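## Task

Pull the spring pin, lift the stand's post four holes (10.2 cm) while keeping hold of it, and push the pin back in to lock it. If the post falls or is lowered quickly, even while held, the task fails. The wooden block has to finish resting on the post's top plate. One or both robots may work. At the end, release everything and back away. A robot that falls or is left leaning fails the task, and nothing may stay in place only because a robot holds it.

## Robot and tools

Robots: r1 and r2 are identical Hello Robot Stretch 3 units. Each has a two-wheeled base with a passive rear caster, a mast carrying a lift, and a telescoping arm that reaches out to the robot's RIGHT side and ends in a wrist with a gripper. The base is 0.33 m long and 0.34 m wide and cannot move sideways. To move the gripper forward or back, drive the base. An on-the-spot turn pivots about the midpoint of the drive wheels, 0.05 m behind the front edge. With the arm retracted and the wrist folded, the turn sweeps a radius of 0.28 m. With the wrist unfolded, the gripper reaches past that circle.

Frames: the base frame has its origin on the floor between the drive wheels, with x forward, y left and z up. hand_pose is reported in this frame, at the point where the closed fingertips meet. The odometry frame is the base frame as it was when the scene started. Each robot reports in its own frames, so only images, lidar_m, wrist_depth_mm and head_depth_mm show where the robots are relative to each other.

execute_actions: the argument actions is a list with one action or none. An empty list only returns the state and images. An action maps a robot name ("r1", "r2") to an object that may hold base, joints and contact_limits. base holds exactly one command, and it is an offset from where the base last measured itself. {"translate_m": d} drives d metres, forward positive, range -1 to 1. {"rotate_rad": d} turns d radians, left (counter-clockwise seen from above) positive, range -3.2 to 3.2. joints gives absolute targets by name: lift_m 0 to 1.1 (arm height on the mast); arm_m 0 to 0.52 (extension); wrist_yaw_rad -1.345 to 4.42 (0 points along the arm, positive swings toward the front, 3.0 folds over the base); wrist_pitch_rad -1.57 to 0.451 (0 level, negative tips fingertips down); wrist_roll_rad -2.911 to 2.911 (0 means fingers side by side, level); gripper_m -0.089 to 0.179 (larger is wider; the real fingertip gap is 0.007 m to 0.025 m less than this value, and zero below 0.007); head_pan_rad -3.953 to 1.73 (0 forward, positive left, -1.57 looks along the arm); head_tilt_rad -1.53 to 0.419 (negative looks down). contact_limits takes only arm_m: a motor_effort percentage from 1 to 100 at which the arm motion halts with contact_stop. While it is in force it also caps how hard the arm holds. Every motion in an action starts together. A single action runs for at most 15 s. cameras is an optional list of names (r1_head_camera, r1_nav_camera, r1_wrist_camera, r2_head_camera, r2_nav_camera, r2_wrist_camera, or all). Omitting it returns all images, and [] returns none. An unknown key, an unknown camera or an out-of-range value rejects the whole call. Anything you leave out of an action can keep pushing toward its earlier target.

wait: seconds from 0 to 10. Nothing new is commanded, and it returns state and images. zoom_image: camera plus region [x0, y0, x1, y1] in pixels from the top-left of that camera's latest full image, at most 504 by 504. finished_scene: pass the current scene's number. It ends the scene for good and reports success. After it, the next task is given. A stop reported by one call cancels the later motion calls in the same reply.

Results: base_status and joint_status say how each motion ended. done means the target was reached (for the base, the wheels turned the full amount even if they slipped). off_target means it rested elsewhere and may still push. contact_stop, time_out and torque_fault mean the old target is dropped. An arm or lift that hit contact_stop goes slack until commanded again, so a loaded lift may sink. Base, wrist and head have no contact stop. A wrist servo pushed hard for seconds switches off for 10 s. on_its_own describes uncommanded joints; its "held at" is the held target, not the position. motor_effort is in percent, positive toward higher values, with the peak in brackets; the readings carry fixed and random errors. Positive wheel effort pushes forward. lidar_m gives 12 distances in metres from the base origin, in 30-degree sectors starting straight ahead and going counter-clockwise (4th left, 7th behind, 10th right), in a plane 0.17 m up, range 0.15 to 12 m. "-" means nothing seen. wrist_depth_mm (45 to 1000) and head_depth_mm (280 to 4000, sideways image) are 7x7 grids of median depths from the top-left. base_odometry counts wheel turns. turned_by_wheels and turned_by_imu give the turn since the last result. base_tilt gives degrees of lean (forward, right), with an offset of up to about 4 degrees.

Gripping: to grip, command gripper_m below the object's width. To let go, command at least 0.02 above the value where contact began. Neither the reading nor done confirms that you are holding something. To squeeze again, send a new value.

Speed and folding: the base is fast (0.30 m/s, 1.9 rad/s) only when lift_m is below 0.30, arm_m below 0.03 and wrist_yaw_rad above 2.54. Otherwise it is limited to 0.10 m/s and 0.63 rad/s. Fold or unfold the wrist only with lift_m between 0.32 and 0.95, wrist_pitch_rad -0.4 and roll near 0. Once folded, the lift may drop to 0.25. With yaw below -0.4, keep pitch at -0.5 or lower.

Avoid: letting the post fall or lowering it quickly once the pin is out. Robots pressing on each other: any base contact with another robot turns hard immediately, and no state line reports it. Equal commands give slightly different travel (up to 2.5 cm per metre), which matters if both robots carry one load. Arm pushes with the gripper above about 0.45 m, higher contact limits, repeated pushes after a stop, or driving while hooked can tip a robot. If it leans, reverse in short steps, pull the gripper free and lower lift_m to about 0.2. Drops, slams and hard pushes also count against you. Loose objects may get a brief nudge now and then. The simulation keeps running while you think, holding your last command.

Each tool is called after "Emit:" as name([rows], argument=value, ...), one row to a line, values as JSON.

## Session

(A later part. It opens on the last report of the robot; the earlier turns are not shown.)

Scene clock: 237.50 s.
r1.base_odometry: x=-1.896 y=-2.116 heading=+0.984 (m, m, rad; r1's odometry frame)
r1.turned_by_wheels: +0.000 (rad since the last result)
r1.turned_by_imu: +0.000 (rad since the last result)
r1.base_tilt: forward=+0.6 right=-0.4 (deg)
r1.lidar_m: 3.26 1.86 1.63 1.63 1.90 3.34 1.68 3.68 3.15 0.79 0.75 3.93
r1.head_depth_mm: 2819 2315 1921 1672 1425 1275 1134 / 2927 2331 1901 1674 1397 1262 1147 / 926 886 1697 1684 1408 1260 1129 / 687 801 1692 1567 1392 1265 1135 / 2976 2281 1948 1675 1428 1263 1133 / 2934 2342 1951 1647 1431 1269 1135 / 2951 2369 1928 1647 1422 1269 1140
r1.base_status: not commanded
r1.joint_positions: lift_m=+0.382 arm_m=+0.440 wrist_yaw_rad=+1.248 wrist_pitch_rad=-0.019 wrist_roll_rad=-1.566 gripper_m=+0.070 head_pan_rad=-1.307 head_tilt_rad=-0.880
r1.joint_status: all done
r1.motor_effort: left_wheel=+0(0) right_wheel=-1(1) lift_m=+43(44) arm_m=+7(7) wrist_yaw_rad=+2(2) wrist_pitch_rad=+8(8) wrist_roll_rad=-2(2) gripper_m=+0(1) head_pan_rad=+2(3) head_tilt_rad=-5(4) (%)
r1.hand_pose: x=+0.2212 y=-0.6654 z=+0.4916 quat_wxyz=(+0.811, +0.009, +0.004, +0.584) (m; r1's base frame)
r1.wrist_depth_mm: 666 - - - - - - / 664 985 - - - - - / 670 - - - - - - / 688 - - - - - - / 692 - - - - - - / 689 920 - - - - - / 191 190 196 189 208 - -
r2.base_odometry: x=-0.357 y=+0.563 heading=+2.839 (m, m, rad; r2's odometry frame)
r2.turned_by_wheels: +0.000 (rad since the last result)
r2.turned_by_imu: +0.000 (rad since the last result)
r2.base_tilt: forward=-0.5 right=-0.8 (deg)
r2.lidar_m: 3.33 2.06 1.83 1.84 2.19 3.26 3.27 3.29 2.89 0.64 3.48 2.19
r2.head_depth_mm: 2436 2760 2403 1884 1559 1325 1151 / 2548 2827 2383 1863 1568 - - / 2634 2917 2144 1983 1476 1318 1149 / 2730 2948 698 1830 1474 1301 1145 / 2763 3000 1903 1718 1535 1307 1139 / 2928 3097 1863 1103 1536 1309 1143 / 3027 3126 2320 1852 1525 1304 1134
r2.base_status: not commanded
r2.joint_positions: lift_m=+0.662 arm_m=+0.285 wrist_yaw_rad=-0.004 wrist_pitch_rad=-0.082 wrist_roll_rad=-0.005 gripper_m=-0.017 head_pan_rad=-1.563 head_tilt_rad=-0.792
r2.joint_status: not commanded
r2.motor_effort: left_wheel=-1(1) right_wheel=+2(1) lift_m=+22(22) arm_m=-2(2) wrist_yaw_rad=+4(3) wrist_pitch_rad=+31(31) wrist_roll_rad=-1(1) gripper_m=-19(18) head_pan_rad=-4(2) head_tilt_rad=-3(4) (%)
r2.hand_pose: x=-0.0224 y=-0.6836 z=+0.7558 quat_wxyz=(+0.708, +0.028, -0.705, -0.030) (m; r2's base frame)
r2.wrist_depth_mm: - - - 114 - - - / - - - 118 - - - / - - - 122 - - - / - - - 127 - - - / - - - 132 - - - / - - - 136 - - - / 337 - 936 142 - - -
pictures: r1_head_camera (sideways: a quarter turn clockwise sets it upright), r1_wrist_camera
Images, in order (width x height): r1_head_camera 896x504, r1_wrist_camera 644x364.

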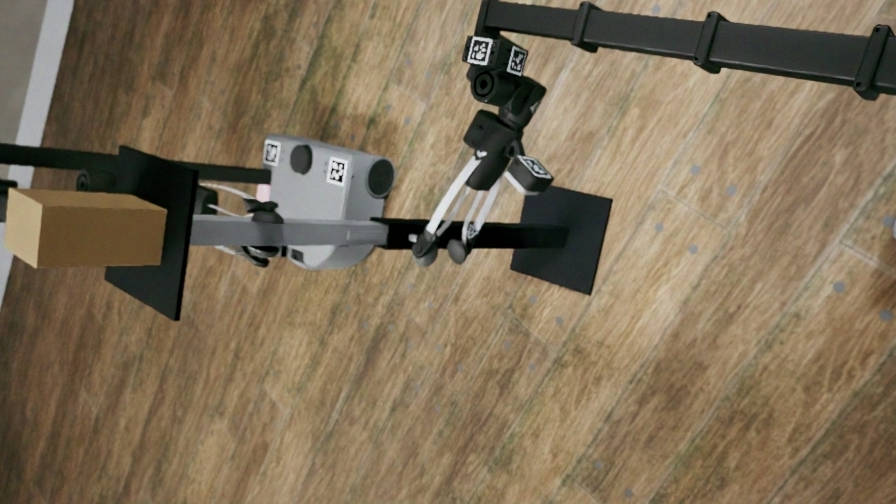

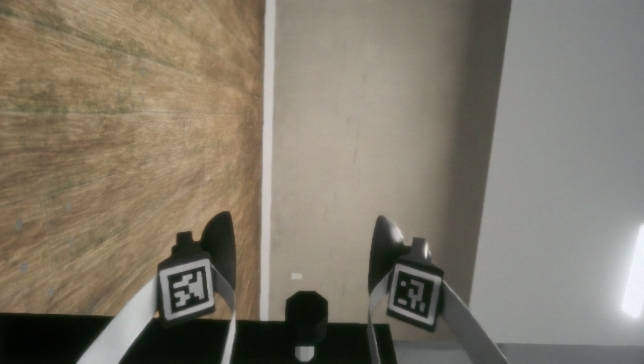

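Emit:
execute_actions([
  {"r1":{"base":{"translate_m":-0.01},"joints":{"arm_m":0.48},"contact_limits":{"arm_m":16}}},
], cameras=["r1_wrist_camera","r1_head_camera"])

Emit:
execute_actions([
  {"r1":{"joints":{"gripper_m":-0.03}}},
], cameras=["r1_wrist_camera"])

Scene clock: 244.17 s.
r1.base_odometry: x=-1.901 y=-2.124 heading=+0.984 (m, m, rad; r1's odometry frame)
r1.turned_by_wheels: +0.000 (rad since the last result)
r1.turned_by_imu: +0.001 (rad since the last result)
r1.base_tilt: forward=+0.4 right=-0.6 (deg)
r1.lidar_m: 3.27 1.87 1.63 1.64 1.90 3.33 1.68 3.65 3.16 1.40 0.76 3.93
r1.head_depth_mm: 2806 2328 1952 1715 1419 1260 1130 / 2897 2313 1921 1708 1430 1268 1131 / 1365 1678 1689 1690 1425 1259 1131 / 686 790 1691 1590 1401 1264 1136 / 2953 2271 1929 1653 1427 1260 1137 / 2925 2326 1912 1635 1427 1276 1142 / 3004 2369 1940 1643 1438 1270 1140
r1.base_status: done
r1.joint_positions: lift_m=+0.382 arm_m=+0.480 wrist_yaw_rad=+1.248 wrist_pitch_rad=-0.019 wrist_roll_rad=-1.566 gripper_m=+0.070 head_pan_rad=-1.307 head_tilt_rad=-0.880
r1.joint_status: all done
r1.motor_effort: left_wheel=+0(3) right_wheel=-2(6) lift_m=+44(45) arm_m=+7(6) wrist_yaw_rad=+1(2) wrist_pitch_rad=+8(8) wrist_roll_rad=-2(2) gripper_m=+1(1) head_pan_rad=+3(3) head_tilt_rad=-5(5) (%)
r1.contact_limits: arm_m 16 (drawing in: default 32, maximum 53; extending or still: default 44, maximum 72)
r1.hand_pose: x=+0.2213 y=-0.7054 z=+0.4916 quat_wxyz=(+0.811, +0.009, +0.004, +0.584) (m; r1's base frame)
r1.wrist_depth_mm: 660 995 - - - - - / 683 - - - - - - / 663 - - - - - - / 671 - - - - - - / 670 987 - - - - - / 171 179 177 176 - 201 203 / 171 174 172 172 182 182 184
r2.base_odometry: x=-0.357 y=+0.563 heading=+2.839 (m, m, rad; r2's odometry frame)
r2.turned_by_wheels: +0.000 (rad since the last result)
r2.turned_by_imu: +0.000 (rad since the last result)
r2.base_tilt: forward=-0.5 right=-0.8 (deg)
r2.lidar_m: 3.32 2.05 1.83 1.83 2.20 3.27 3.27 3.27 2.89 0.64 3.48 2.19
r2.head_depth_mm: 2479 2750 2389 1870 1549 1330 1155 / 2545 2825 2362 1879 1566 - - / 2662 2864 2138 1997 1468 1321 1147 / 2719 2893 701 1837 1467 1302 1144 / 2773 3001 1914 1706 1536 1309 1142 / 2880 3083 1901 1074 1524 1310 1139 / 3027 3120 2348 1781 1532 1301 1135
r2.base_status: not commanded
r2.joint_positions: lift_m=+0.662 arm_m=+0.285 wrist_yaw_rad=-0.004 wrist_pitch_rad=-0.082 wrist_roll_rad=-0.005 gripper_m=-0.017 head_pan_rad=-1.563 head_tilt_rad=-0.792
r2.joint_status: not commanded
r2.motor_effort: left_wheel=-2(0) right_wheel=+1(1) lift_m=+22(22) arm_m=-2(2) wrist_yaw_rad=+4(4) wrist_pitch_rad=+31(31) wrist_roll_rad=-1(1) gripper_m=-19(18) head_pan_rad=-2(3) head_tilt_rad=-4(5) (%)
r2.hand_pose: x=-0.0224 y=-0.6836 z=+0.7558 quat_wxyz=(+0.708, +0.028, -0.705, -0.030) (m; r2's base frame)
r2.wrist_depth_mm: - - - 113 - - - / - - - 118 - - - / - - - 122 - - - / - - - 127 - - - / - 700 - 131 - - - / - - - 136 - - - / 334 - 972 143 - - -
pictures: r1_head_camera (sideways: a quarter turn clockwise sets it upright), r1_wrist_camera
Images, in order (width x height): r1_head_camera 896x504, r1_wrist_camera 644x364.

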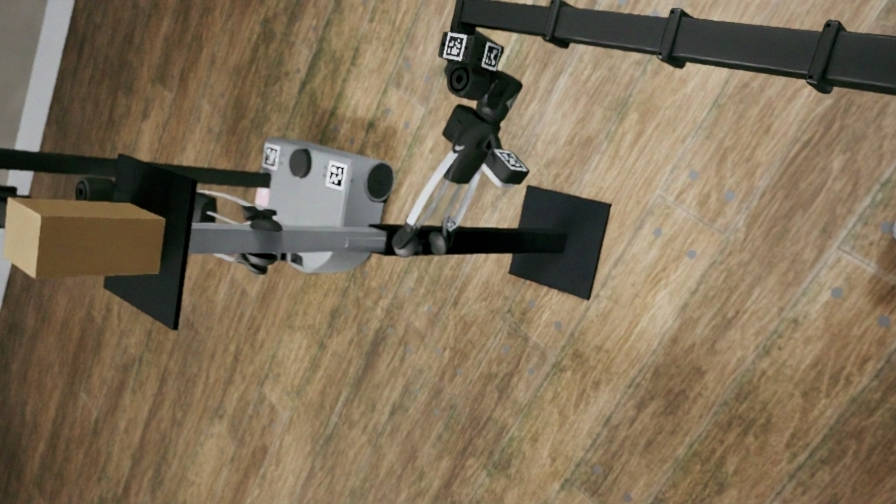

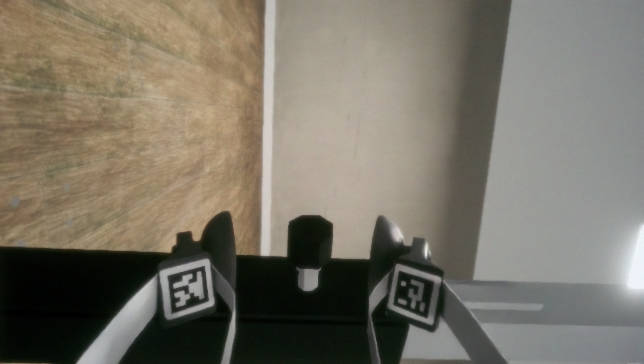

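Scene clock: 245.67 s.
r1.base_odometry: x=-1.901 y=-2.124 heading=+0.984 (m, m, rad; r1's odometry frame)
r1.turned_by_wheels: +0.000 (rad since the last result)
r1.turned_by_imu: +0.000 (rad since the last result)
r1.base_tilt: forward=+0.5 right=-0.5 (deg)
r1.lidar_m: 3.25 1.87 1.63 1.63 1.90 3.34 1.67 3.65 3.17 1.40 0.76 3.94
r1.head_depth_mm: 2828 2317 1937 1710 1424 1258 1133 / 2924 2331 1932 1701 1429 1265 1137 / 1374 1686 1709 1682 1426 1260 1130 / 686 790 1688 1570 1392 1267 1140 / 2994 2284 1927 1631 1423 1263 1137 / 2994 2341 1929 1634 1436 1261 1136 / 3006 2353 1953 1647 1436 1265 1145
r1.base_status: not commanded
r1.joint_positions: lift_m=+0.382 arm_m=+0.480 wrist_yaw_rad=+1.245 wrist_pitch_rad=-0.012 wrist_roll_rad=-1.566 gripper_m=-0.029 head_pan_rad=-1.307 head_tilt_rad=-0.880
r1.joint_status: all done
r1.motor_effort: left_wheel=+0(0) right_wheel=-1(2) lift_m=+43(44) arm_m=+6(7) wrist_yaw_rad=+4(4) wrist_pitch_rad=+5(8) wrist_roll_rad=-2(2) gripper_m=-18(94) head_pan_rad=+3(3) head_tilt_rad=-5(5) (%)
r1.hand_pose: x=+0.2212 y=-0.7063 z=+0.4933 quat_wxyz=(+0.812, +0.006, +0.002, +0.583) (m; r1's base frame)
r1.wrist_depth_mm: 665 989 - - - - - / 678 997 - - - - - / 683 - - - - - - / 689 - - - - - - / 684 988 - 165 - - - / 170 172 - 174 190 193 203 / 170 169 174 174 179 183 187
r2.base_odometry: x=-0.357 y=+0.563 heading=+2.839 (m, m, rad; r2's odometry frame)
r2.turned_by_wheels: +0.000 (rad since the last result)
r2.turned_by_imu: +0.000 (rad since the last result)
r2.base_tilt: forward=-0.6 right=-0.8 (deg)
r2.lidar_m: 3.34 2.05 1.83 1.83 2.20 3.28 3.28 3.25 2.89 0.64 3.49 2.19
r2.head_depth_mm: 2467 2769 2404 1909 1551 1324 1157 / 2541 2814 2374 1879 1572 - - / 2630 2900 2123 1991 1470 1316 1150 / 2710 2889 701 1835 1476 1303 1148 / 2785 3013 1892 1712 1540 1305 1139 / 2862 3151 1903 1066 1535 1310 1142 / 2996 3127 2320 1801 1539 1305 1138
r2.base_status: not commanded
r2.joint_positions: lift_m=+0.662 arm_m=+0.285 wrist_yaw_rad=-0.004 wrist_pitch_rad=-0.082 wrist_roll_rad=-0.005 gripper_m=-0.017 head_pan_rad=-1.563 head_tilt_rad=-0.792
r2.joint_status: not commanded
r2.motor_effort: left_wheel=+0(0) right_wheel=+1(1) lift_m=+22(22) arm_m=-2(2) wrist_yaw_rad=+4(4) wrist_pitch_rad=+31(31) wrist_roll_rad=-1(1) gripper_m=-18(18) head_pan_rad=-2(3) head_tilt_rad=-4(3) (%)
r2.hand_pose: x=-0.0224 y=-0.6836 z=+0.7558 quat_wxyz=(+0.708, +0.028, -0.705, -0.030) (m; r2's base frame)
r2.wrist_depth_mm: - - - 114 - - - / - - - 118 - - - / - - - 122 - - - / - - - 127 - - - / - 695 - 131 - - - / - - - 137 - - - / 331 - 945 142 - - -
pictures: r1_wrist_camera
Images, in order (width x height): r1_wrist_camera 644x364.

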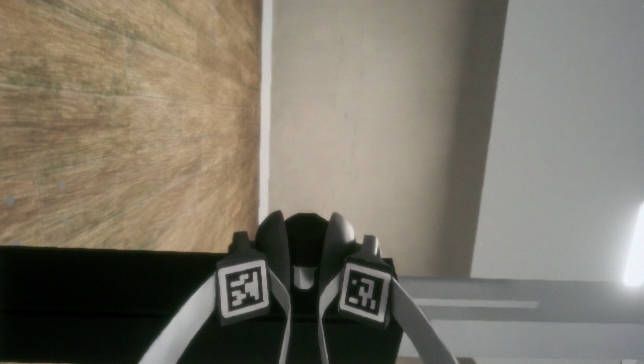

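Emit:
execute_actions([
  {"r1":{"joints":{"gripper_m":0.05}}},
], cameras=[])

Emit:
execute_actions([
  {"r1":{"base":{"translate_m":0.016},"joints":{"lift_m":0.379}}},
], cameras=[])

Emit:
execute_actions([
  {"r1":{"joints":{"gripper_m":-0.03}}},
], cameras=["r1_wrist_camera"])

Emit:
execute_actions([
  {"r1":{"joints":{"arm_m":0.455}}},
], cameras=["r1_wrist_camera"])

Scene clock: 250.07 s.
r1.base_odometry: x=-1.901 y=-2.124 heading=+0.984 (m, m, rad; r1's odometry frame)
r1.turned_by_wheels: +0.000 (rad since the last result)
r1.turned_by_imu: +0.001 (rad since the last result)
r1.base_tilt: forward=+0.4 right=-0.5 (deg)
r1.lidar_m: 3.27 1.86 1.63 1.63 1.90 3.35 1.67 3.66 3.17 1.41 0.76 3.95
r1.head_depth_mm: 2825 2304 1913 1699 1433 1263 1136 / 2898 2303 1927 1699 1427 1263 1137 / 1371 1684 1712 1683 1427 1273 1137 / 687 789 1673 1575 1386 1264 1136 / 2951 2284 1936 1648 1429 1267 1137 / 3013 2355 1942 1642 1443 1269 1133 / 2952 2343 1943 1646 1441 1268 1140
r1.base_status: not commanded
r1.joint_positions: lift_m=+0.382 arm_m=+0.480 wrist_yaw_rad=+1.248 wrist_pitch_rad=-0.018 wrist_roll_rad=-1.566 gripper_m=+0.050 head_pan_rad=-1.307 head_tilt_rad=-0.880
r1.joint_status: all done
r1.motor_effort: left_wheel=+0(0) right_wheel=-2(1) lift_m=+44(44) arm_m=+5(6) wrist_yaw_rad=+2(4) wrist_pitch_rad=+8(8) wrist_roll_rad=-2(2) gripper_m=+1(80) head_pan_rad=+3(3) head_tilt_rad=-4(4) (%)
r1.hand_pose: x=+0.2213 y=-0.7056 z=+0.4918 quat_wxyz=(+0.812, +0.009, +0.004, +0.584) (m; r1's base frame)
r1.wrist_depth_mm: 656 1000 - - - - - / 681 996 - - - - - / 676 - - - - - - / 703 - - - - - - / 679 958 - - - - - / 172 174 - 174 - 195 204 / 170 172 173 172 183 183 184
r2.base_odometry: x=-0.357 y=+0.563 heading=+2.839 (m, m, rad; r2's odometry frame)
r2.turned_by_wheels: +0.000 (rad since the last result)
r2.turned_by_imu: +0.000 (rad since the last result)
r2.base_tilt: forward=-0.5 right=-0.8 (deg)
r2.lidar_m: 3.33 2.05 1.83 1.84 2.20 3.28 3.30 3.27 2.88 0.64 3.48 2.19
r2.head_depth_mm: 2457 2754 2401 1889 1557 1325 1158 / 2566 2832 2361 1860 1566 - - / 2619 2893 2127 1990 1474 1315 1148 / 2725 2898 701 1822 1472 1298 1147 / 2790 3022 1913 1696 1528 1307 1139 / 2890 3124 1914 1070 1528 1306 1140 / 2999 3126 2348 1770 1532 1304 1135
r2.base_status: not commanded
r2.joint_positions: lift_m=+0.662 arm_m=+0.285 wrist_yaw_rad=-0.004 wrist_pitch_rad=-0.082 wrist_roll_rad=-0.005 gripper_m=-0.017 head_pan_rad=-1.563 head_tilt_rad=-0.792
r2.joint_status: not commanded
r2.motor_effort: left_wheel=-1(1) right_wheel=+1(1) lift_m=+22(22) arm_m=-2(2) wrist_yaw_rad=+4(4) wrist_pitch_rad=+31(31) wrist_roll_rad=-1(1) gripper_m=-18(18) head_pan_rad=-3(2) head_tilt_rad=-2(4) (%)
r2.hand_pose: x=-0.0224 y=-0.6836 z=+0.7558 quat_wxyz=(+0.708, +0.028, -0.705, -0.030) (m; r2's base frame)
r2.wrist_depth_mm: - - - 114 - - - / - - - 118 - - - / - - - 122 - - - / - - - 126 - - - / - 715 - 132 - - - / - - - 137 - - - / 335 - 935 142 - - -
pictures: none
No camera images: the call's "cameras" was empty. Leave "cameras" out to get every camera's image.

Scene clock: 251.47 s.
r1.base_odometry: x=-1.893 y=-2.111 heading=+0.984 (m, m, rad; r1's odometry frame)
r1.turned_by_wheels: +0.000 (rad since the last result)
r1.turned_by_imu: +0.000 (rad since the last result)
r1.base_tilt: forward=+0.6 right=-0.7 (deg)
r1.lidar_m: 3.26 1.86 1.63 1.63 1.89 3.34 1.68 3.65 3.16 0.76 0.75 3.93
r1.head_depth_mm: 2836 2307 1912 1688 1420 1261 1129 / 2926 2350 1915 1675 1433 1260 1134 / 923 766 1688 1672 1414 1261 1127 / 694 796 1726 1561 1393 1264 1131 / 3006 2275 1928 1653 1436 1263 1138 / 3009 2372 1930 1637 1431 1264 1141 / 2919 2353 1946 1650 1429 1263 1141
r1.base_status: done
r1.joint_positions: lift_m=+0.379 arm_m=+0.480 wrist_yaw_rad=+1.248 wrist_pitch_rad=-0.019 wrist_roll_rad=-1.566 gripper_m=+0.050 head_pan_rad=-1.307 head_tilt_rad=-0.880
r1.joint_status: all done
r1.motor_effort: left_wheel=+0(3) right_wheel=-1(5) lift_m=+26(39) arm_m=+6(6) wrist_yaw_rad=+3(1) wrist_pitch_rad=+8(8) wrist_roll_rad=-2(2) gripper_m=+0(1) head_pan_rad=+3(3) head_tilt_rad=-4(5) (%)
r1.hand_pose: x=+0.2212 y=-0.7055 z=+0.4892 quat_wxyz=(+0.812, +0.009, +0.004, +0.584) (m; r1's base frame)
r1.wrist_depth_mm: 651 974 - - - - - / 674 998 - - - - - / 667 - - - - - - / 676 - - - - - - / 675 - - - - - - / 171 173 - 158 - - - / 150 152 153 155 156 168 170
r2.base_odometry: x=-0.357 y=+0.563 heading=+2.839 (m, m, rad; r2's odometry frame)
r2.turned_by_wheels: +0.000 (rad since the last result)
r2.turned_by_imu: +0.000 (rad since the last result)
r2.base_tilt: forward=-0.5 right=-0.8 (deg)
r2.lidar_m: 3.33 2.05 1.83 1.84 2.19 3.29 3.29 3.26 2.89 0.64 3.48 2.19
r2.head_depth_mm: 2459 2765 2389 1899 1555 1324 1154 / 2554 2817 2378 1881 1571 - - / 2610 2887 2136 1994 1471 1319 1147 / 2715 2920 700 1833 1462 1298 1143 / 2765 2877 1899 1699 1540 1304 1141 / 2901 3018 1899 1052 1530 1306 1138 / 3019 3168 2309 1788 1529 1306 1140
r2.base_status: not commanded
r2.joint_positions: lift_m=+0.662 arm_m=+0.285 wrist_yaw_rad=-0.004 wrist_pitch_rad=-0.082 wrist_roll_rad=-0.005 gripper_m=-0.017 head_pan_rad=-1.563 head_tilt_rad=-0.792
r2.joint_status: not commanded
r2.motor_effort: left_wheel=-1(1) right_wheel=+2(1) lift_m=+22(22) arm_m=-2(2) wrist_yaw_rad=+4(4) wrist_pitch_rad=+31(31) wrist_roll_rad=-1(1) gripper_m=-18(18) head_pan_rad=-2(1) head_tilt_rad=-3(3) (%)
r2.hand_pose: x=-0.0224 y=-0.6836 z=+0.7558 quat_wxyz=(+0.708, +0.028, -0.705, -0.030) (m; r2's base frame)
r2.wrist_depth_mm: - - - 114 - - - / - - - 118 - - - / - - - 122 - - - / - - - 127 - - - / - - - 131 - - - / - - - 136 - - - / 335 - 938 143 - - -
pictures: none
No camera images: the call's "cameras" was empty. Leave "cameras" out to get every camera's image.

Scene clock: 252.77 s.
r1.base_odometry: x=-1.893 y=-2.111 heading=+0.986 (m, m, rad; r1's odometry frame)
r1.turned_by_wheels: +0.001 (rad since the last result)
r1.turned_by_imu: +0.002 (rad since the last result)
r1.base_tilt: forward=+0.4 right=-0.7 (deg)
r1.lidar_m: 3.25 1.86 1.63 1.63 1.90 3.34 1.68 3.64 3.17 0.75 0.75 3.93
r1.head_depth_mm: 2798 2333 1929 1713 1411 1251 1131 / 2987 2333 1931 1695 1433 1257 1132 / 919 767 1694 1660 1413 1264 1133 / 693 798 1738 1580 1394 1259 1135 / 2993 2279 1934 1636 1436 1262 1138 / 2981 2342 1942 1645 1436 1264 1144 / 3020 2369 1938 1639 1427 1270 1143
r1.base_status: not commanded
r1.joint_positions: lift_m=+0.379 arm_m=+0.480 wrist_yaw_rad=+1.243 wrist_pitch_rad=-0.002 wrist_roll_rad=-1.566 gripper_m=-0.029 head_pan_rad=-1.307 head_tilt_rad=-0.880
r1.joint_status: all done
r1.on_its_own: right_wheel is at rest, and its effort (-39) is outside its rest range (-18 to +18)
r1.motor_effort: left_wheel=+16(16) right_wheel=-39(39) lift_m=+27(27) arm_m=+3(6) wrist_yaw_rad=+4(5) wrist_pitch_rad=+0(8) wrist_roll_rad=-2(2) gripper_m=-19(95) head_pan_rad=+4(3) head_tilt_rad=-4(5) (%)
r1.hand_pose: x=+0.2213 y=-0.7070 z=+0.4934 quat_wxyz=(+0.813, +0.002, -0.001, +0.582) (m; r1's base frame)
r1.wrist_depth_mm: 654 - - - - - - / 685 - - - - - - / 685 - - - - - - / 706 - - - - - - / 714 - - - - - - / 169 171 - 145 - - - / 146 148 149 153 154 167 172
r2.base_odometry: x=-0.357 y=+0.563 heading=+2.839 (m, m, rad; r2's odometry frame)
r2.turned_by_wheels: +0.000 (rad since the last result)
r2.turned_by_imu: +0.000 (rad since the last result)
r2.base_tilt: forward=-0.5 right=-0.8 (deg)
r2.lidar_m: 3.30 2.05 1.83 1.83 2.19 3.28 3.27 3.28 2.89 0.64 3.49 2.19
r2.head_depth_mm: 2479 2804 2411 1886 1549 1328 1153 / 2574 2824 2399 1872 1577 - - / 2644 2924 2136 1983 1479 1313 1146 / 2708 2905 703 1830 1464 1300 1141 / 2783 2899 1896 1704 1535 1306 1142 / 2937 3035 1908 1060 1531 1309 1145 / 3013 3105 2325 1791 1528 1304 1134
r2.base_status: not commanded
r2.joint_positions: lift_m=+0.662 arm_m=+0.285 wrist_yaw_rad=-0.004 wrist_pitch_rad=-0.082 wrist_roll_rad=-0.005 gripper_m=-0.017 head_pan_rad=-1.563 head_tilt_rad=-0.792
r2.joint_status: not commanded
r2.motor_effort: left_wheel=-1(0) right_wheel=+2(2) lift_m=+22(22) arm_m=-2(2) wrist_yaw_rad=+4(3) wrist_pitch_rad=+31(31) wrist_roll_rad=-1(1) gripper_m=-18(19) head_pan_rad=-2(1) head_tilt_rad=-4(4) (%)
r2.hand_pose: x=-0.0224 y=-0.6836 z=+0.7558 quat_wxyz=(+0.708, +0.028, -0.705, -0.030) (m; r2's base frame)
r2.wrist_depth_mm: - - - 114 - - - / - - - 118 - - - / - - - 122 - - - / - - - 127 - - - / - - - 131 - - - / - - - 136 - - - / 333 - 933 143 - - -
pictures: r1_wrist_camera
Images, in order (width x height): r1_wrist_camera 644x364.

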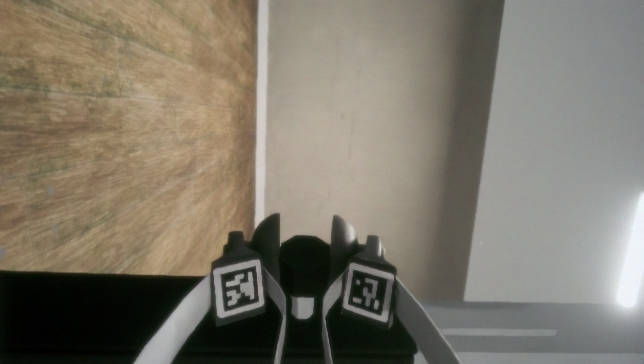

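Scene clock: 253.90 s.
r1.base_odometry: x=-1.893 y=-2.111 heading=+0.984 (m, m, rad; r1's odometry frame)
r1.turned_by_wheels: -0.001 (rad since the last result)
r1.turned_by_imu: -0.002 (rad since the last result)
r1.base_tilt: forward=+0.4 right=-0.7 (deg)
r1.lidar_m: 3.25 1.86 1.63 1.63 1.89 3.34 1.68 3.66 3.17 0.76 0.75 3.93
r1.head_depth_mm: 2824 2325 1916 1668 1421 1262 1132 / 2923 2331 1930 1680 1424 1261 1139 / 917 765 1671 1669 1412 1265 1133 / 693 798 1732 1574 1391 1255 1140 / 2983 2261 1941 1645 1427 1264 1138 / 2956 2312 1939 1635 1432 1261 1138 / 2912 2357 1927 1641 1432 1269 1139
r1.base_status: not commanded
r1.joint_positions: lift_m=+0.379 arm_m=+0.456 wrist_yaw_rad=+1.198 wrist_pitch_rad=-0.003 wrist_roll_rad=-1.566 gripper_m=-0.029 head_pan_rad=-1.307 head_tilt_rad=-0.880
r1.joint_status: all done
r1.on_its_own: arm_m is at rest, and its effort (-16) is outside its rest range (-14 to +14); wrist_yaw_rad is at rest, and its effort (+34) is outside its rest range (-12 to +12)
r1.motor_effort: left_wheel=-3(17) right_wheel=-1(43) lift_m=+27(27) arm_m=-16(21) wrist_yaw_rad=+34(34) wrist_pitch_rad=+0(0) wrist_roll_rad=-2(2) gripper_m=-19(18) head_pan_rad=+3(3) head_tilt_rad=-4(4) (%)
r1.hand_pose: x=+0.2173 y=-0.6939 z=+0.4934 quat_wxyz=(+0.826, +0.002, -0.001, +0.564) (m; r1's base frame)
r1.wrist_depth_mm: 681 - - - - - - / 690 - - - - - - / 680 - - - - - - / 692 - - - - - - / 713 - - - - - - / 182 185 - 154 - - - / 161 161 163 166 173 182 185
r2.base_odometry: x=-0.357 y=+0.563 heading=+2.839 (m, m, rad; r2's odometry frame)
r2.turned_by_wheels: +0.000 (rad since the last result)
r2.turned_by_imu: +0.000 (rad since the last result)
r2.base_tilt: forward=-0.5 right=-0.8 (deg)
r2.lidar_m: 3.33 2.06 1.83 1.83 2.20 3.27 3.30 3.27 2.88 0.64 3.47 2.19
r2.head_depth_mm: 2449 2816 2380 1885 1552 1323 1154 / 2552 2786 2391 1879 1573 - - / 2630 2933 2128 1992 1475 1317 1147 / 2733 2895 701 1822 1465 1296 1144 / 2753 2915 1904 1708 1541 1308 1143 / 2909 2972 1841 1088 1533 1308 1140 / 3039 3109 2317 1842 1525 1302 1130
r2.base_status: not commanded
r2.joint_positions: lift_m=+0.662 arm_m=+0.285 wrist_yaw_rad=-0.004 wrist_pitch_rad=-0.082 wrist_roll_rad=-0.005 gripper_m=-0.017 head_pan_rad=-1.563 head_tilt_rad=-0.792
r2.joint_status: not commanded
r2.motor_effort: left_wheel=-1(1) right_wheel=+2(1) lift_m=+22(22) arm_m=-2(2) wrist_yaw_rad=+4(4) wrist_pitch_rad=+31(31) wrist_roll_rad=-1(1) gripper_m=-19(19) head_pan_rad=-2(1) head_tilt_rad=-3(4) (%)
r2.hand_pose: x=-0.0224 y=-0.6836 z=+0.7558 quat_wxyz=(+0.708, +0.028, -0.705, -0.030) (m; r2's base frame)
r2.wrist_depth_mm: - - - 114 - - - / - - - 118 - - - / - - - 122 - - - / - - - 126 - - - / - - - 131 - - - / - - - 136 - - - / 333 - 943 142 - - -
pictures: r1_wrist_camera
Images, in order (width x height): r1_wrist_camera 644x364.

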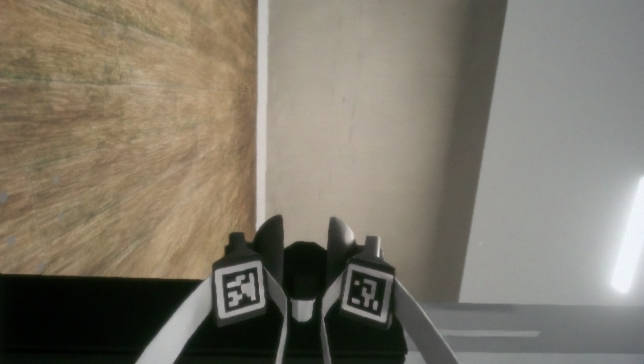

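Holding and pulling. A bit more, then test lift.

Emit:
execute_actions([
  {"r1":{"joints":{"arm_m":0.445}}},
], cameras=["r1_wrist_camera"])

Emit:
execute_actions([
  {"r2":{"joints":{"lift_m":0.68}}},
], cameras=["r1_wrist_camera"])

Scene clock: 257.07 s.
r1.base_odometry: x=-1.893 y=-2.111 heading=+0.984 (m, m, rad; r1's odometry frame)
r1.turned_by_wheels: +0.000 (rad since the last result)
r1.turned_by_imu: +0.001 (rad since the last result)
r1.base_tilt: forward=+0.4 right=-0.8 (deg)
r1.lidar_m: 3.26 1.86 1.63 1.63 1.89 3.32 1.68 3.65 3.16 0.76 0.75 3.92
r1.head_depth_mm: 2820 2312 1918 1663 1414 1256 1131 / 2938 2331 1946 1677 1410 1268 1146 / 918 770 1702 1669 1421 1259 1141 / 693 797 1741 1568 1383 1261 1131 / 2963 2291 1927 1649 1432 1267 1133 / 2958 2325 1930 1656 1443 1267 1139 / 2938 2370 1941 1651 1429 1270 1142
r1.base_status: not commanded
r1.joint_positions: lift_m=+0.379 arm_m=+0.446 wrist_yaw_rad=+1.152 wrist_pitch_rad=-0.003 wrist_roll_rad=-1.566 gripper_m=-0.029 head_pan_rad=-1.307 head_tilt_rad=-0.880
r1.joint_status: all done
r1.on_its_own: wrist_yaw_rad is held at +1.181, not at your +1.250, by its stall guard, which is still easing
r1.motor_effort: left_wheel=+2(6) right_wheel=-8(17) lift_m=+27(27) arm_m=-12(16) wrist_yaw_rad=+19(20) wrist_pitch_rad=+1(0) wrist_roll_rad=-2(2) gripper_m=-18(18) head_pan_rad=+3(3) head_tilt_rad=-4(4) (%)
r1.hand_pose: x=+0.2127 y=-0.6948 z=+0.4933 quat_wxyz=(+0.839, +0.003, -0.001, +0.545) (m; r1's base frame)
r1.wrist_depth_mm: 668 - - - - - - / 684 - - - - - - / 694 - - - - - - / 703 - - - - - - / 710 - - - - - - / 181 185 - 160 - - - / 165 166 169 171 178 188 190
r2.base_odometry: x=-0.357 y=+0.563 heading=+2.839 (m, m, rad; r2's odometry frame)
r2.turned_by_wheels: +0.000 (rad since the last result)
r2.turned_by_imu: +0.000 (rad since the last result)
r2.base_tilt: forward=-0.5 right=-0.8 (deg)
r2.lidar_m: 3.33 2.05 1.83 1.83 2.20 3.27 3.29 3.26 2.89 0.64 3.47 2.19
r2.head_depth_mm: 2469 2756 2402 1876 1558 1324 1151 / 2556 2848 2371 1887 1578 - - / 2636 2904 2140 1994 1474 1322 1152 / 2706 2939 698 1859 1468 1300 1141 / 2790 2872 1905 1699 1540 1304 1144 / 2919 3026 1829 1101 1526 1304 1136 / 3037 3135 2318 1844 1533 1305 1136
r2.base_status: not commanded
r2.joint_positions: lift_m=+0.662 arm_m=+0.285 wrist_yaw_rad=-0.004 wrist_pitch_rad=-0.082 wrist_roll_rad=-0.005 gripper_m=-0.017 head_pan_rad=-1.563 head_tilt_rad=-0.792
r2.joint_status: not commanded
r2.motor_effort: left_wheel=-2(1) right_wheel=+2(2) lift_m=+22(21) arm_m=-2(2) wrist_yaw_rad=+3(4) wrist_pitch_rad=+31(31) wrist_roll_rad=-1(1) gripper_m=-18(18) head_pan_rad=-2(2) head_tilt_rad=-4(3) (%)
r2.hand_pose: x=-0.0224 y=-0.6836 z=+0.7558 quat_wxyz=(+0.708, +0.028, -0.705, -0.030) (m; r2's base frame)
r2.wrist_depth_mm: - - - 114 - - - / - - - 118 - - - / - - - 122 - - - / - - - 127 - - - / - - - 131 - - - / - - - 137 - - - / 332 - 951 142 - - -
pictures: r1_wrist_camera
Images, in order (width x height): r1_wrist_camera 644x364.

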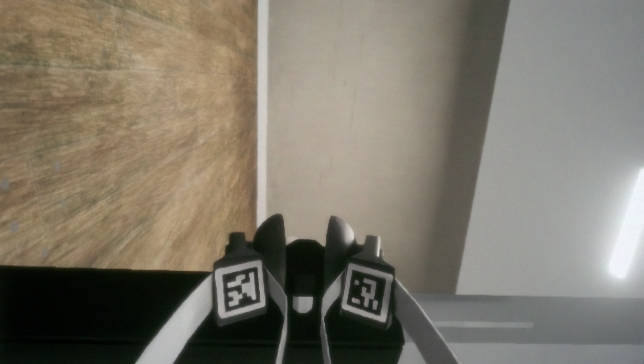

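Scene clock: 257.97 s.
r1.base_odometry: x=-1.893 y=-2.111 heading=+0.985 (m, m, rad; r1's odometry frame)
r1.turned_by_wheels: +0.000 (rad since the last result)
r1.turned_by_imu: +0.001 (rad since the last result)
r1.base_tilt: forward=+0.4 right=-0.7 (deg)
r1.lidar_m: 3.26 1.86 1.63 1.63 1.89 3.33 1.68 3.66 3.16 0.75 0.75 3.91
r1.head_depth_mm: 2859 2332 1919 1678 1393 1261 1131 / 2902 2347 1944 1677 1412 1264 1142 / 903 765 1685 1691 1411 1257 1141 / 696 798 1740 1571 1396 1258 1133 / 2956 2260 1928 1651 1428 1270 1137 / 2962 2349 1924 1651 1430 1273 1140 / 2999 2369 1939 1660 1434 1267 1139
r1.base_status: not commanded
r1.joint_positions: lift_m=+0.379 arm_m=+0.446 wrist_yaw_rad=+1.140 wrist_pitch_rad=-0.003 wrist_roll_rad=-1.566 gripper_m=-0.029 head_pan_rad=-1.307 head_tilt_rad=-0.880
r1.joint_status: not commanded
r1.on_its_own: wrist_yaw_rad is held at +1.135, not at your +1.250, by its stall guard, which is not easing now
r1.motor_effort: left_wheel=+6(6) right_wheel=-15(14) lift_m=+27(27) arm_m=-8(13) wrist_yaw_rad=-2(19) wrist_pitch_rad=+1(1) wrist_roll_rad=-2(2) gripper_m=-19(18) head_pan_rad=+3(3) head_tilt_rad=-4(4) (%)
r1.hand_pose: x=+0.2114 y=-0.6973 z=+0.4932 quat_wxyz=(+0.842, +0.003, +0.000, +0.539) (m; r1's base frame)
r1.wrist_depth_mm: 682 - - - - - - / 670 - - - - - - / 674 - - - - - - / 690 - - - - - - / 714 - - - - - - / 180 184 - 159 - - - / 165 166 169 171 179 186 190
r2.base_odometry: x=-0.357 y=+0.563 heading=+2.839 (m, m, rad; r2's odometry frame)
r2.turned_by_wheels: +0.000 (rad since the last result)
r2.turned_by_imu: +0.000 (rad since the last result)
r2.base_tilt: forward=-0.4 right=-0.8 (deg)
r2.lidar_m: 3.33 2.05 1.83 1.84 2.20 3.27 3.29 3.26 2.89 0.64 3.47 2.19
r2.head_depth_mm: 2464 2768 2406 1895 1558 1343 1182 / 2547 2805 2374 1938 1590 - 1129 / 2634 2923 2119 1983 1495 1310 1146 / 2716 2899 696 1841 1475 1301 1141 / 2750 2923 1900 1709 1534 1308 1137 / 2908 2989 1838 1094 1531 1299 1142 / 3030 3092 2322 1833 1525 1307 1136
r2.base_status: not commanded
r2.joint_positions: lift_m=+0.679 arm_m=+0.285 wrist_yaw_rad=-0.004 wrist_pitch_rad=-0.133 wrist_roll_rad=-0.005 gripper_m=-0.017 head_pan_rad=-1.563 head_tilt_rad=-0.792
r2.joint_status: all done
r2.on_its_own: wrist_pitch_rad is at rest, and its effort (+51) is outside its rest range (-20 to +32)
r2.motor_effort: left_wheel=-2(1) right_wheel=+1(2) lift_m=+35(37) arm_m=-6(6) wrist_yaw_rad=+3(3) wrist_pitch_rad=+51(52) wrist_roll_rad=-1(0) gripper_m=-19(19) head_pan_rad=-2(3) head_tilt_rad=-4(2) (%)
r2.hand_pose: x=-0.0224 y=-0.6812 z=+0.7600 quat_wxyz=(+0.707, +0.046, -0.704, -0.048) (m; r2's base frame)
r2.wrist_depth_mm: - - - 110 - - - / - - - 115 - - - / - - - 121 - - - / - - - 126 - - - / - - - 132 - - - / - - - 139 - - - / 344 375 904 147 - - -
pictures: r1_wrist_camera
Images, in order (width x height): r1_wrist_camera 644x364.

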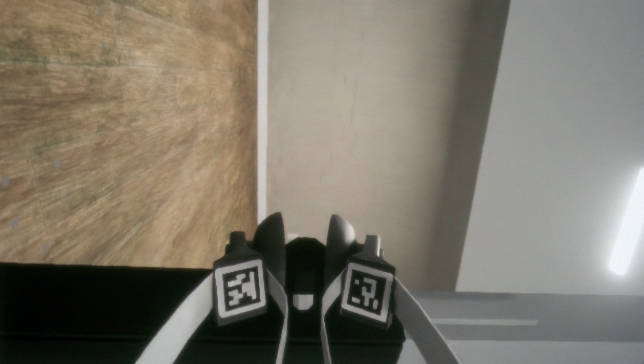

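Emit:
execute_actions([
  {"r2":{"joints":{"lift_m":0.662}},"r1":{"joints":{"gripper_m":0.07,"arm_m":0.40}}},
], cameras=[])

Emit:
execute_actions([
  {"r1":{"joints":{"arm_m":0.28,"lift_m":0.375}}},
], cameras=[])

Emit:
execute_actions([
  {"r1":{"base":{"translate_m":0.072},"joints":{"wrist_yaw_rad":0.7}}},
], cameras=[])

Emit:
execute_actions([
  {"r1":{"joints":{"arm_m":0.365},"contact_limits":{"arm_m":16}}},
], cameras=["r1_wrist_camera","r1_head_camera"])

Scene clock: 266.77 s.
r1.base_odometry: x=-1.893 y=-2.111 heading=+0.984 (m, m, rad; r1's odometry frame)
r1.turned_by_wheels: +0.000 (rad since the last result)
r1.turned_by_imu: +0.000 (rad since the last result)
r1.base_tilt: forward=+0.3 right=-0.7 (deg)
r1.lidar_m: 3.25 1.86 1.63 1.63 1.89 3.33 1.68 3.67 3.15 0.76 0.75 3.93
r1.head_depth_mm: 2828 2300 1906 1630 1416 1271 1135 / 2972 2326 1930 1659 1398 1265 1144 / 924 769 1693 1670 1397 1269 1132 / 692 795 1741 1572 1378 1271 1130 / 2962 2270 1936 1630 1429 1264 1138 / 2980 2360 1944 1638 1420 1267 1137 / 2977 2343 1950 1655 1436 1271 1133
r1.base_status: not commanded
r1.joint_positions: lift_m=+0.379 arm_m=+0.400 wrist_yaw_rad=+1.133 wrist_pitch_rad=-0.018 wrist_roll_rad=-1.566 gripper_m=+0.070 head_pan_rad=-1.307 head_tilt_rad=-0.880
r1.joint_status: all done
r1.on_its_own: wrist_yaw_rad is held at +1.135, not at your +1.250, by its stall guard, which is not easing now
r1.motor_effort: left_wheel=-1(6) right_wheel=-1(15) lift_m=+27(28) arm_m=-7(9) wrist_yaw_rad=+1(13) wrist_pitch_rad=+8(8) wrist_roll_rad=-2(2) gripper_m=+1(80) head_pan_rad=+3(3) head_tilt_rad=-5(4) (%)
r1.hand_pose: x=+0.2103 y=-0.6537 z=+0.4894 quat_wxyz=(+0.844, +0.009, +0.004, +0.537) (m; r1's base frame)
r1.wrist_depth_mm: 661 971 - - - - - / 677 - - - - - - / 669 - - - - - - / 684 - - - - - - / 687 - - - - - - / 704 917 - - - - - / 203 204 207 205 217 230 233
r2.base_odometry: x=-0.357 y=+0.563 heading=+2.839 (m, m, rad; r2's odometry frame)
r2.turned_by_wheels: +0.000 (rad since the last result)
r2.turned_by_imu: +0.000 (rad since the last result)
r2.base_tilt: forward=-0.5 right=-0.8 (deg)
r2.lidar_m: 3.33 2.06 1.83 1.84 2.19 3.28 3.26 3.25 2.89 0.64 3.47 2.19
r2.head_depth_mm: 2481 2767 2393 1885 1562 1326 1153 / 2534 2853 2397 1876 1571 - - / 2614 2924 2150 1985 1471 1318 1148 / 2719 2904 700 1790 1474 1302 1146 / 2756 2862 1902 1704 1542 1311 1137 / 2903 3024 1831 1130 1541 1310 1138 / 3028 3138 2313 1847 1527 1303 1135
r2.base_status: not commanded
r2.joint_positions: lift_m=+0.662 arm_m=+0.285 wrist_yaw_rad=-0.004 wrist_pitch_rad=-0.083 wrist_roll_rad=-0.005 gripper_m=-0.017 head_pan_rad=-1.563 head_tilt_rad=-0.792
r2.joint_status: all done
r2.motor_effort: left_wheel=-1(1) right_wheel=+2(2) lift_m=+21(32) arm_m=-6(6) wrist_yaw_rad=+3(3) wrist_pitch_rad=+32(51) wrist_roll_rad=-1(1) gripper_m=-18(19) head_pan_rad=-2(2) head_tilt_rad=-4(4) (%)
r2.hand_pose: x=-0.0224 y=-0.6838 z=+0.7555 quat_wxyz=(+0.708, +0.028, -0.705, -0.031) (m; r2's base frame)
r2.wrist_depth_mm: - - - 114 - - - / - - - 118 - - - / - - - 122 - - - / - - - 126 - - - / - - - 131 - - - / - - - 136 - - - / - 386 943 142 - - -
pictures: none
No camera images: the call's "cameras" was empty. Leave "cameras" out to get every camera's image.

Scene clock: 268.90 s.
r1.base_odometry: x=-1.893 y=-2.111 heading=+0.984 (m, m, rad; r1's odometry frame)
r1.turned_by_wheels: +0.000 (rad since the last result)
r1.turned_by_imu: +0.000 (rad since the last result)
r1.base_tilt: forward=+0.4 right=-0.5 (deg)
r1.lidar_m: 3.27 1.86 1.63 1.63 1.90 3.33 1.68 3.67 3.17 0.76 0.75 3.94
r1.head_depth_mm: 2825 2326 1929 1639 1445 1262 1129 / 2966 2320 1914 1634 1475 1264 1134 / 922 767 1690 1647 1471 1257 1131 / 693 801 1730 1571 1400 1262 1136 / 2969 2270 1953 1638 1436 1260 1137 / 2997 2344 1929 1640 1425 1261 1142 / 2992 2340 1941 1644 1439 1276 1139
r1.base_status: not commanded
r1.joint_positions: lift_m=+0.375 arm_m=+0.280 wrist_yaw_rad=+1.134 wrist_pitch_rad=-0.019 wrist_roll_rad=-1.566 gripper_m=+0.070 head_pan_rad=-1.307 head_tilt_rad=-0.880
r1.joint_status: all done
r1.on_its_own: wrist_yaw_rad is held at +1.135, not at your +1.250, by its stall guard, which is not easing now
r1.motor_effort: left_wheel=-1(1) right_wheel=-1(1) lift_m=+27(28) arm_m=-7(4) wrist_yaw_rad=+1(2) wrist_pitch_rad=+8(8) wrist_roll_rad=-2(2) gripper_m=+0(2) head_pan_rad=+3(3) head_tilt_rad=-4(5) (%)
r1.hand_pose: x=+0.2104 y=-0.5335 z=+0.4852 quat_wxyz=(+0.844, +0.009, +0.004, +0.537) (m; r1's base frame)
r1.wrist_depth_mm: 657 982 - - - - - / 670 986 - - - - - / 665 - - - - - - / 670 - - - - - - / 683 - - - - - - / 682 906 - - - - - / 665 - - - - - -
r2.base_odometry: x=-0.357 y=+0.563 heading=+2.839 (m, m, rad; r2's odometry frame)
r2.turned_by_wheels: +0.000 (rad since the last result)
r2.turned_by_imu: +0.000 (rad since the last result)
r2.base_tilt: forward=-0.5 right=-0.8 (deg)
r2.lidar_m: 3.33 2.05 1.83 1.83 2.20 3.26 3.28 3.27 2.88 0.64 3.48 2.19
r2.head_depth_mm: 2459 2754 2386 1906 1557 1325 1154 / 2558 2813 2374 1873 1567 - - / 2615 2885 2126 2004 1473 1312 1152 / 2706 2910 702 1841 1481 1300 1146 / 2756 2927 1899 1704 1542 1313 1140 / 2891 3037 2081 1742 1525 1306 1141 / 3015 3140 2345 1853 1528 1299 1135
r2.base_status: not commanded
r2.joint_positions: lift_m=+0.662 arm_m=+0.285 wrist_yaw_rad=-0.004 wrist_pitch_rad=-0.083 wrist_roll_rad=-0.005 gripper_m=-0.017 head_pan_rad=-1.563 head_tilt_rad=-0.792
r2.joint_status: not commanded
r2.motor_effort: left_wheel=-2(1) right_wheel=+2(1) lift_m=+21(21) arm_m=-6(6) wrist_yaw_rad=+4(4) wrist_pitch_rad=+32(32) wrist_roll_rad=-1(1) gripper_m=-18(18) head_pan_rad=-3(3) head_tilt_rad=-3(3) (%)
r2.hand_pose: x=-0.0224 y=-0.6838 z=+0.7555 quat_wxyz=(+0.708, +0.028, -0.705, -0.031) (m; r2's base frame)
r2.wrist_depth_mm: - - - 113 - - - / - - - 118 - - - / - - - 122 - - - / - - - 127 - - - / - - - 131 - - - / - 490 - 136 - - - / - - 464 142 - - -
pictures: none
No camera images: the call's "cameras" was empty. Leave "cameras" out to get every camera's image.

Scene clock: 270.73 s.
r1.base_odometry: x=-1.853 y=-2.051 heading=+0.984 (m, m, rad; r1's odometry frame)
r1.turned_by_wheels: +0.000 (rad since the last result)
r1.turned_by_imu: +0.000 (rad since the last result)
r1.base_tilt: forward=+0.5 right=-0.8 (deg)
r1.lidar_m: 3.22 1.83 1.61 1.61 1.87 3.29 1.75 3.69 3.18 0.74 3.70 3.84
r1.head_depth_mm: 2811 2307 1887 1643 1444 1267 1127 / 2656 766 1844 1635 1473 1258 1135 / 796 743 1628 1568 1365 1271 1131 / 2955 2257 1894 1642 1416 1264 1133 / 3009 2355 1928 1642 1430 1268 1142 / 3003 2354 1938 1655 1434 1274 1145 / 2963 2330 1932 1657 1429 1270 1143
r1.base_status: done
r1.joint_positions: lift_m=+0.375 arm_m=+0.280 wrist_yaw_rad=+0.703 wrist_pitch_rad=-0.019 wrist_roll_rad=-1.566 gripper_m=+0.070 head_pan_rad=-1.307 head_tilt_rad=-0.880
r1.joint_status: all done
r1.motor_effort: left_wheel=+0(4) right_wheel=-1(4) lift_m=+27(28) arm_m=-7(7) wrist_yaw_rad=-1(4) wrist_pitch_rad=+8(8) wrist_roll_rad=-2(2) gripper_m=+0(0) head_pan_rad=+3(3) head_tilt_rad=-5(5) (%)
r1.hand_pose: x=+0.1441 y=-0.6204 z=+0.4852 quat_wxyz=(+0.939, +0.010, +0.002, +0.344) (m; r1's base frame)
r1.wrist_depth_mm: 640 973 - - - - - / 683 - - - - - - / 671 994 - - - - - / 676 - - - - - - / 695 959 - - - - - / 252 784 - - - - 528 / 246 264 253 249 260 269 270
r2.base_odometry: x=-0.357 y=+0.563 heading=+2.839 (m, m, rad; r2's odometry frame)
r2.turned_by_wheels: +0.000 (rad since the last result)
r2.turned_by_imu: +0.000 (rad since the last result)
r2.base_tilt: forward=-0.5 right=-0.8 (deg)
r2.lidar_m: 3.32 2.05 1.83 1.84 2.20 3.26 3.28 3.23 2.89 0.64 3.48 2.18
r2.head_depth_mm: 2488 2795 2394 1884 1571 1323 1152 / 2527 2839 2376 1881 1567 - - / 2641 2896 2122 1997 1479 1314 1145 / 2705 2882 699 1207 1473 1303 1142 / 2726 1530 1395 1698 1532 1309 1144 / 2936 3115 2342 1796 1533 1307 1138 / 3048 3152 2319 1844 1527 1300 1137
r2.base_status: not commanded
r2.joint_positions: lift_m=+0.662 arm_m=+0.285 wrist_yaw_rad=-0.004 wrist_pitch_rad=-0.083 wrist_roll_rad=-0.005 gripper_m=-0.017 head_pan_rad=-1.563 head_tilt_rad=-0.792
r2.joint_status: not commanded
r2.motor_effort: left_wheel=-1(2) right_wheel=+1(2) lift_m=+21(21) arm_m=-6(6) wrist_yaw_rad=+4(3) wrist_pitch_rad=+32(32) wrist_roll_rad=-1(1) gripper_m=-19(18) head_pan_rad=-2(3) head_tilt_rad=-3(4) (%)
r2.hand_pose: x=-0.0224 y=-0.6838 z=+0.7555 quat_wxyz=(+0.708, +0.028, -0.705, -0.031) (m; r2's base frame)
r2.wrist_depth_mm: - - - 114 - - - / - - - 118 - - - / - - - 122 - - - / - - - 126 - - - / - - - 131 - - - / - - 488 136 - - - / - - 463 143 - - -
pictures: none
No camera images: the call's "cameras" was empty. Leave "cameras" out to get every camera's image.

Scene clock: 272.57 s.
r1.base_odometry: x=-1.853 y=-2.051 heading=+0.984 (m, m, rad; r1's odometry frame)
r1.turned_by_wheels: +0.000 (rad since the last result)
r1.turned_by_imu: +0.000 (rad since the last result)
r1.base_tilt: forward=+0.5 right=-0.6 (deg)
r1.lidar_m: 3.21 1.84 1.61 1.61 1.87 3.27 1.75 3.70 3.20 0.74 3.70 3.84
r1.head_depth_mm: 2805 2339 1923 1634 1397 1269 1134 / 2622 765 1827 1640 1379 1268 1124 / 796 744 1632 1639 1382 1270 1129 / 2959 2261 1897 1638 1416 1271 1135 / 2955 2373 1934 1640 1420 1268 1136 / 3004 2338 1932 1641 1426 1267 1133 / 2978 2386 1943 1641 1433 1271 1141
r1.base_status: not commanded
r1.joint_positions: lift_m=+0.375 arm_m=+0.365 wrist_yaw_rad=+0.702 wrist_pitch_rad=-0.019 wrist_roll_rad=-1.566 gripper_m=+0.070 head_pan_rad=-1.307 head_tilt_rad=-0.880
r1.joint_status: all done
r1.motor_effort: left_wheel=+0(0) right_wheel=-1(1) lift_m=+26(27) arm_m=+7(5) wrist_yaw_rad=+1(1) wrist_pitch_rad=+8(8) wrist_roll_rad=-2(2) gripper_m=+1(0) head_pan_rad=+3(3) head_tilt_rad=-5(5) (%)
r1.contact_limits: arm_m 16 (drawing in: default 32, maximum 53; extending or still: default 44, maximum 72)
r1.hand_pose: x=+0.1439 y=-0.7047 z=+0.4852 quat_wxyz=(+0.939, +0.010, +0.002, +0.344) (m; r1's base frame)
r1.wrist_depth_mm: 645 969 - - - - - / 642 975 - - - - - / 672 - - - - - - / 662 999 - - - - - / 637 921 - - - - - / 175 179 180 178 - 191 199 / 623 716 930 950 927 343 293
r2.base_odometry: x=-0.357 y=+0.563 heading=+2.839 (m, m, rad; r2's odometry frame)
r2.turned_by_wheels: +0.000 (rad since the last result)
r2.turned_by_imu: +0.000 (rad since the last result)
r2.base_tilt: forward=-0.6 right=-0.8 (deg)
r2.lidar_m: 3.33 2.05 1.83 1.84 2.20 3.27 3.28 3.25 2.89 0.64 3.48 2.19
r2.head_depth_mm: 2480 2758 2389 1886 1557 1321 1156 / 2555 2807 2391 1878 1571 - - / 2627 2919 2119 1996 1475 1314 1142 / 2724 2915 701 1160 1465 1303 1141 / 2745 1536 1763 1700 1537 1306 1146 / 2890 3114 2310 1793 1524 1300 1132 / 3023 3141 2351 1856 1526 1299 1137
r2.base_status: not commanded
r2.joint_positions: lift_m=+0.662 arm_m=+0.285 wrist_yaw_rad=-0.004 wrist_pitch_rad=-0.083 wrist_roll_rad=-0.005 gripper_m=-0.017 head_pan_rad=-1.563 head_tilt_rad=-0.792
r2.joint_status: not commanded
r2.motor_effort: left_wheel=-1(2) right_wheel=+2(2) lift_m=+21(21) arm_m=-6(6) wrist_yaw_rad=+4(4) wrist_pitch_rad=+32(32) wrist_roll_rad=-1(1) gripper_m=-18(18) head_pan_rad=-3(3) head_tilt_rad=-4(4) (%)
r2.hand_pose: x=-0.0224 y=-0.6838 z=+0.7555 quat_wxyz=(+0.708, +0.028, -0.705, -0.031) (m; r2's base frame)
r2.wrist_depth_mm: - - - 113 - - - / - - - 118 - - - / - - - 122 - - - / - - - 127 - - - / - - - 131 - - - / - 496 - 137 - - - / - - 907 142 - - -
pictures: r1_head_camera (sideways: a quarter turn clockwise sets it upright), r1_wrist_camera
Images, in order (width x height): r1_head_camera 896x504, r1_wrist_camera 644x364.

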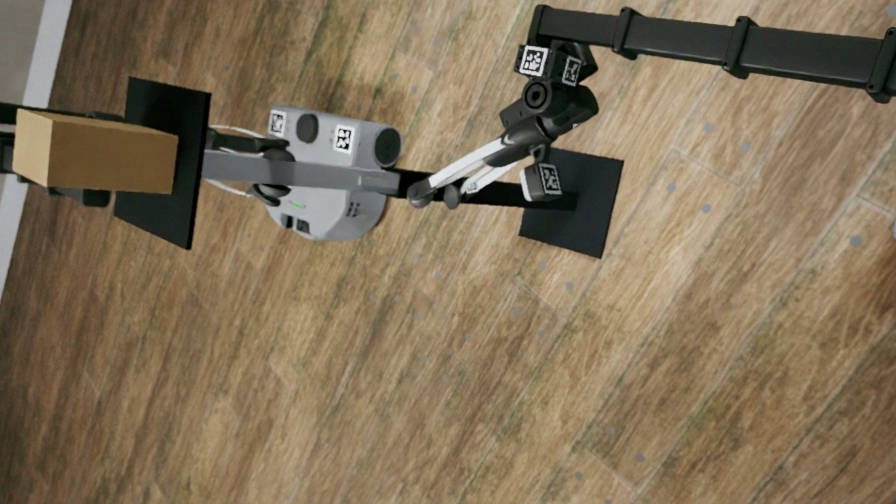

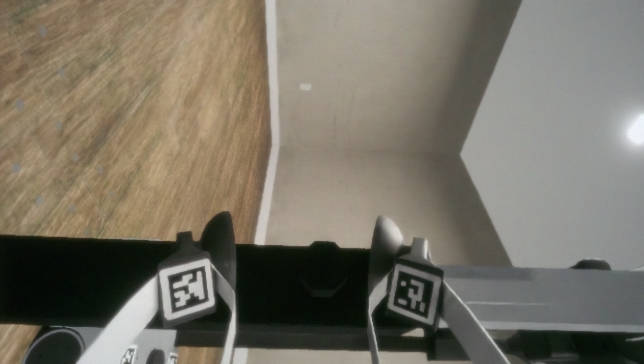

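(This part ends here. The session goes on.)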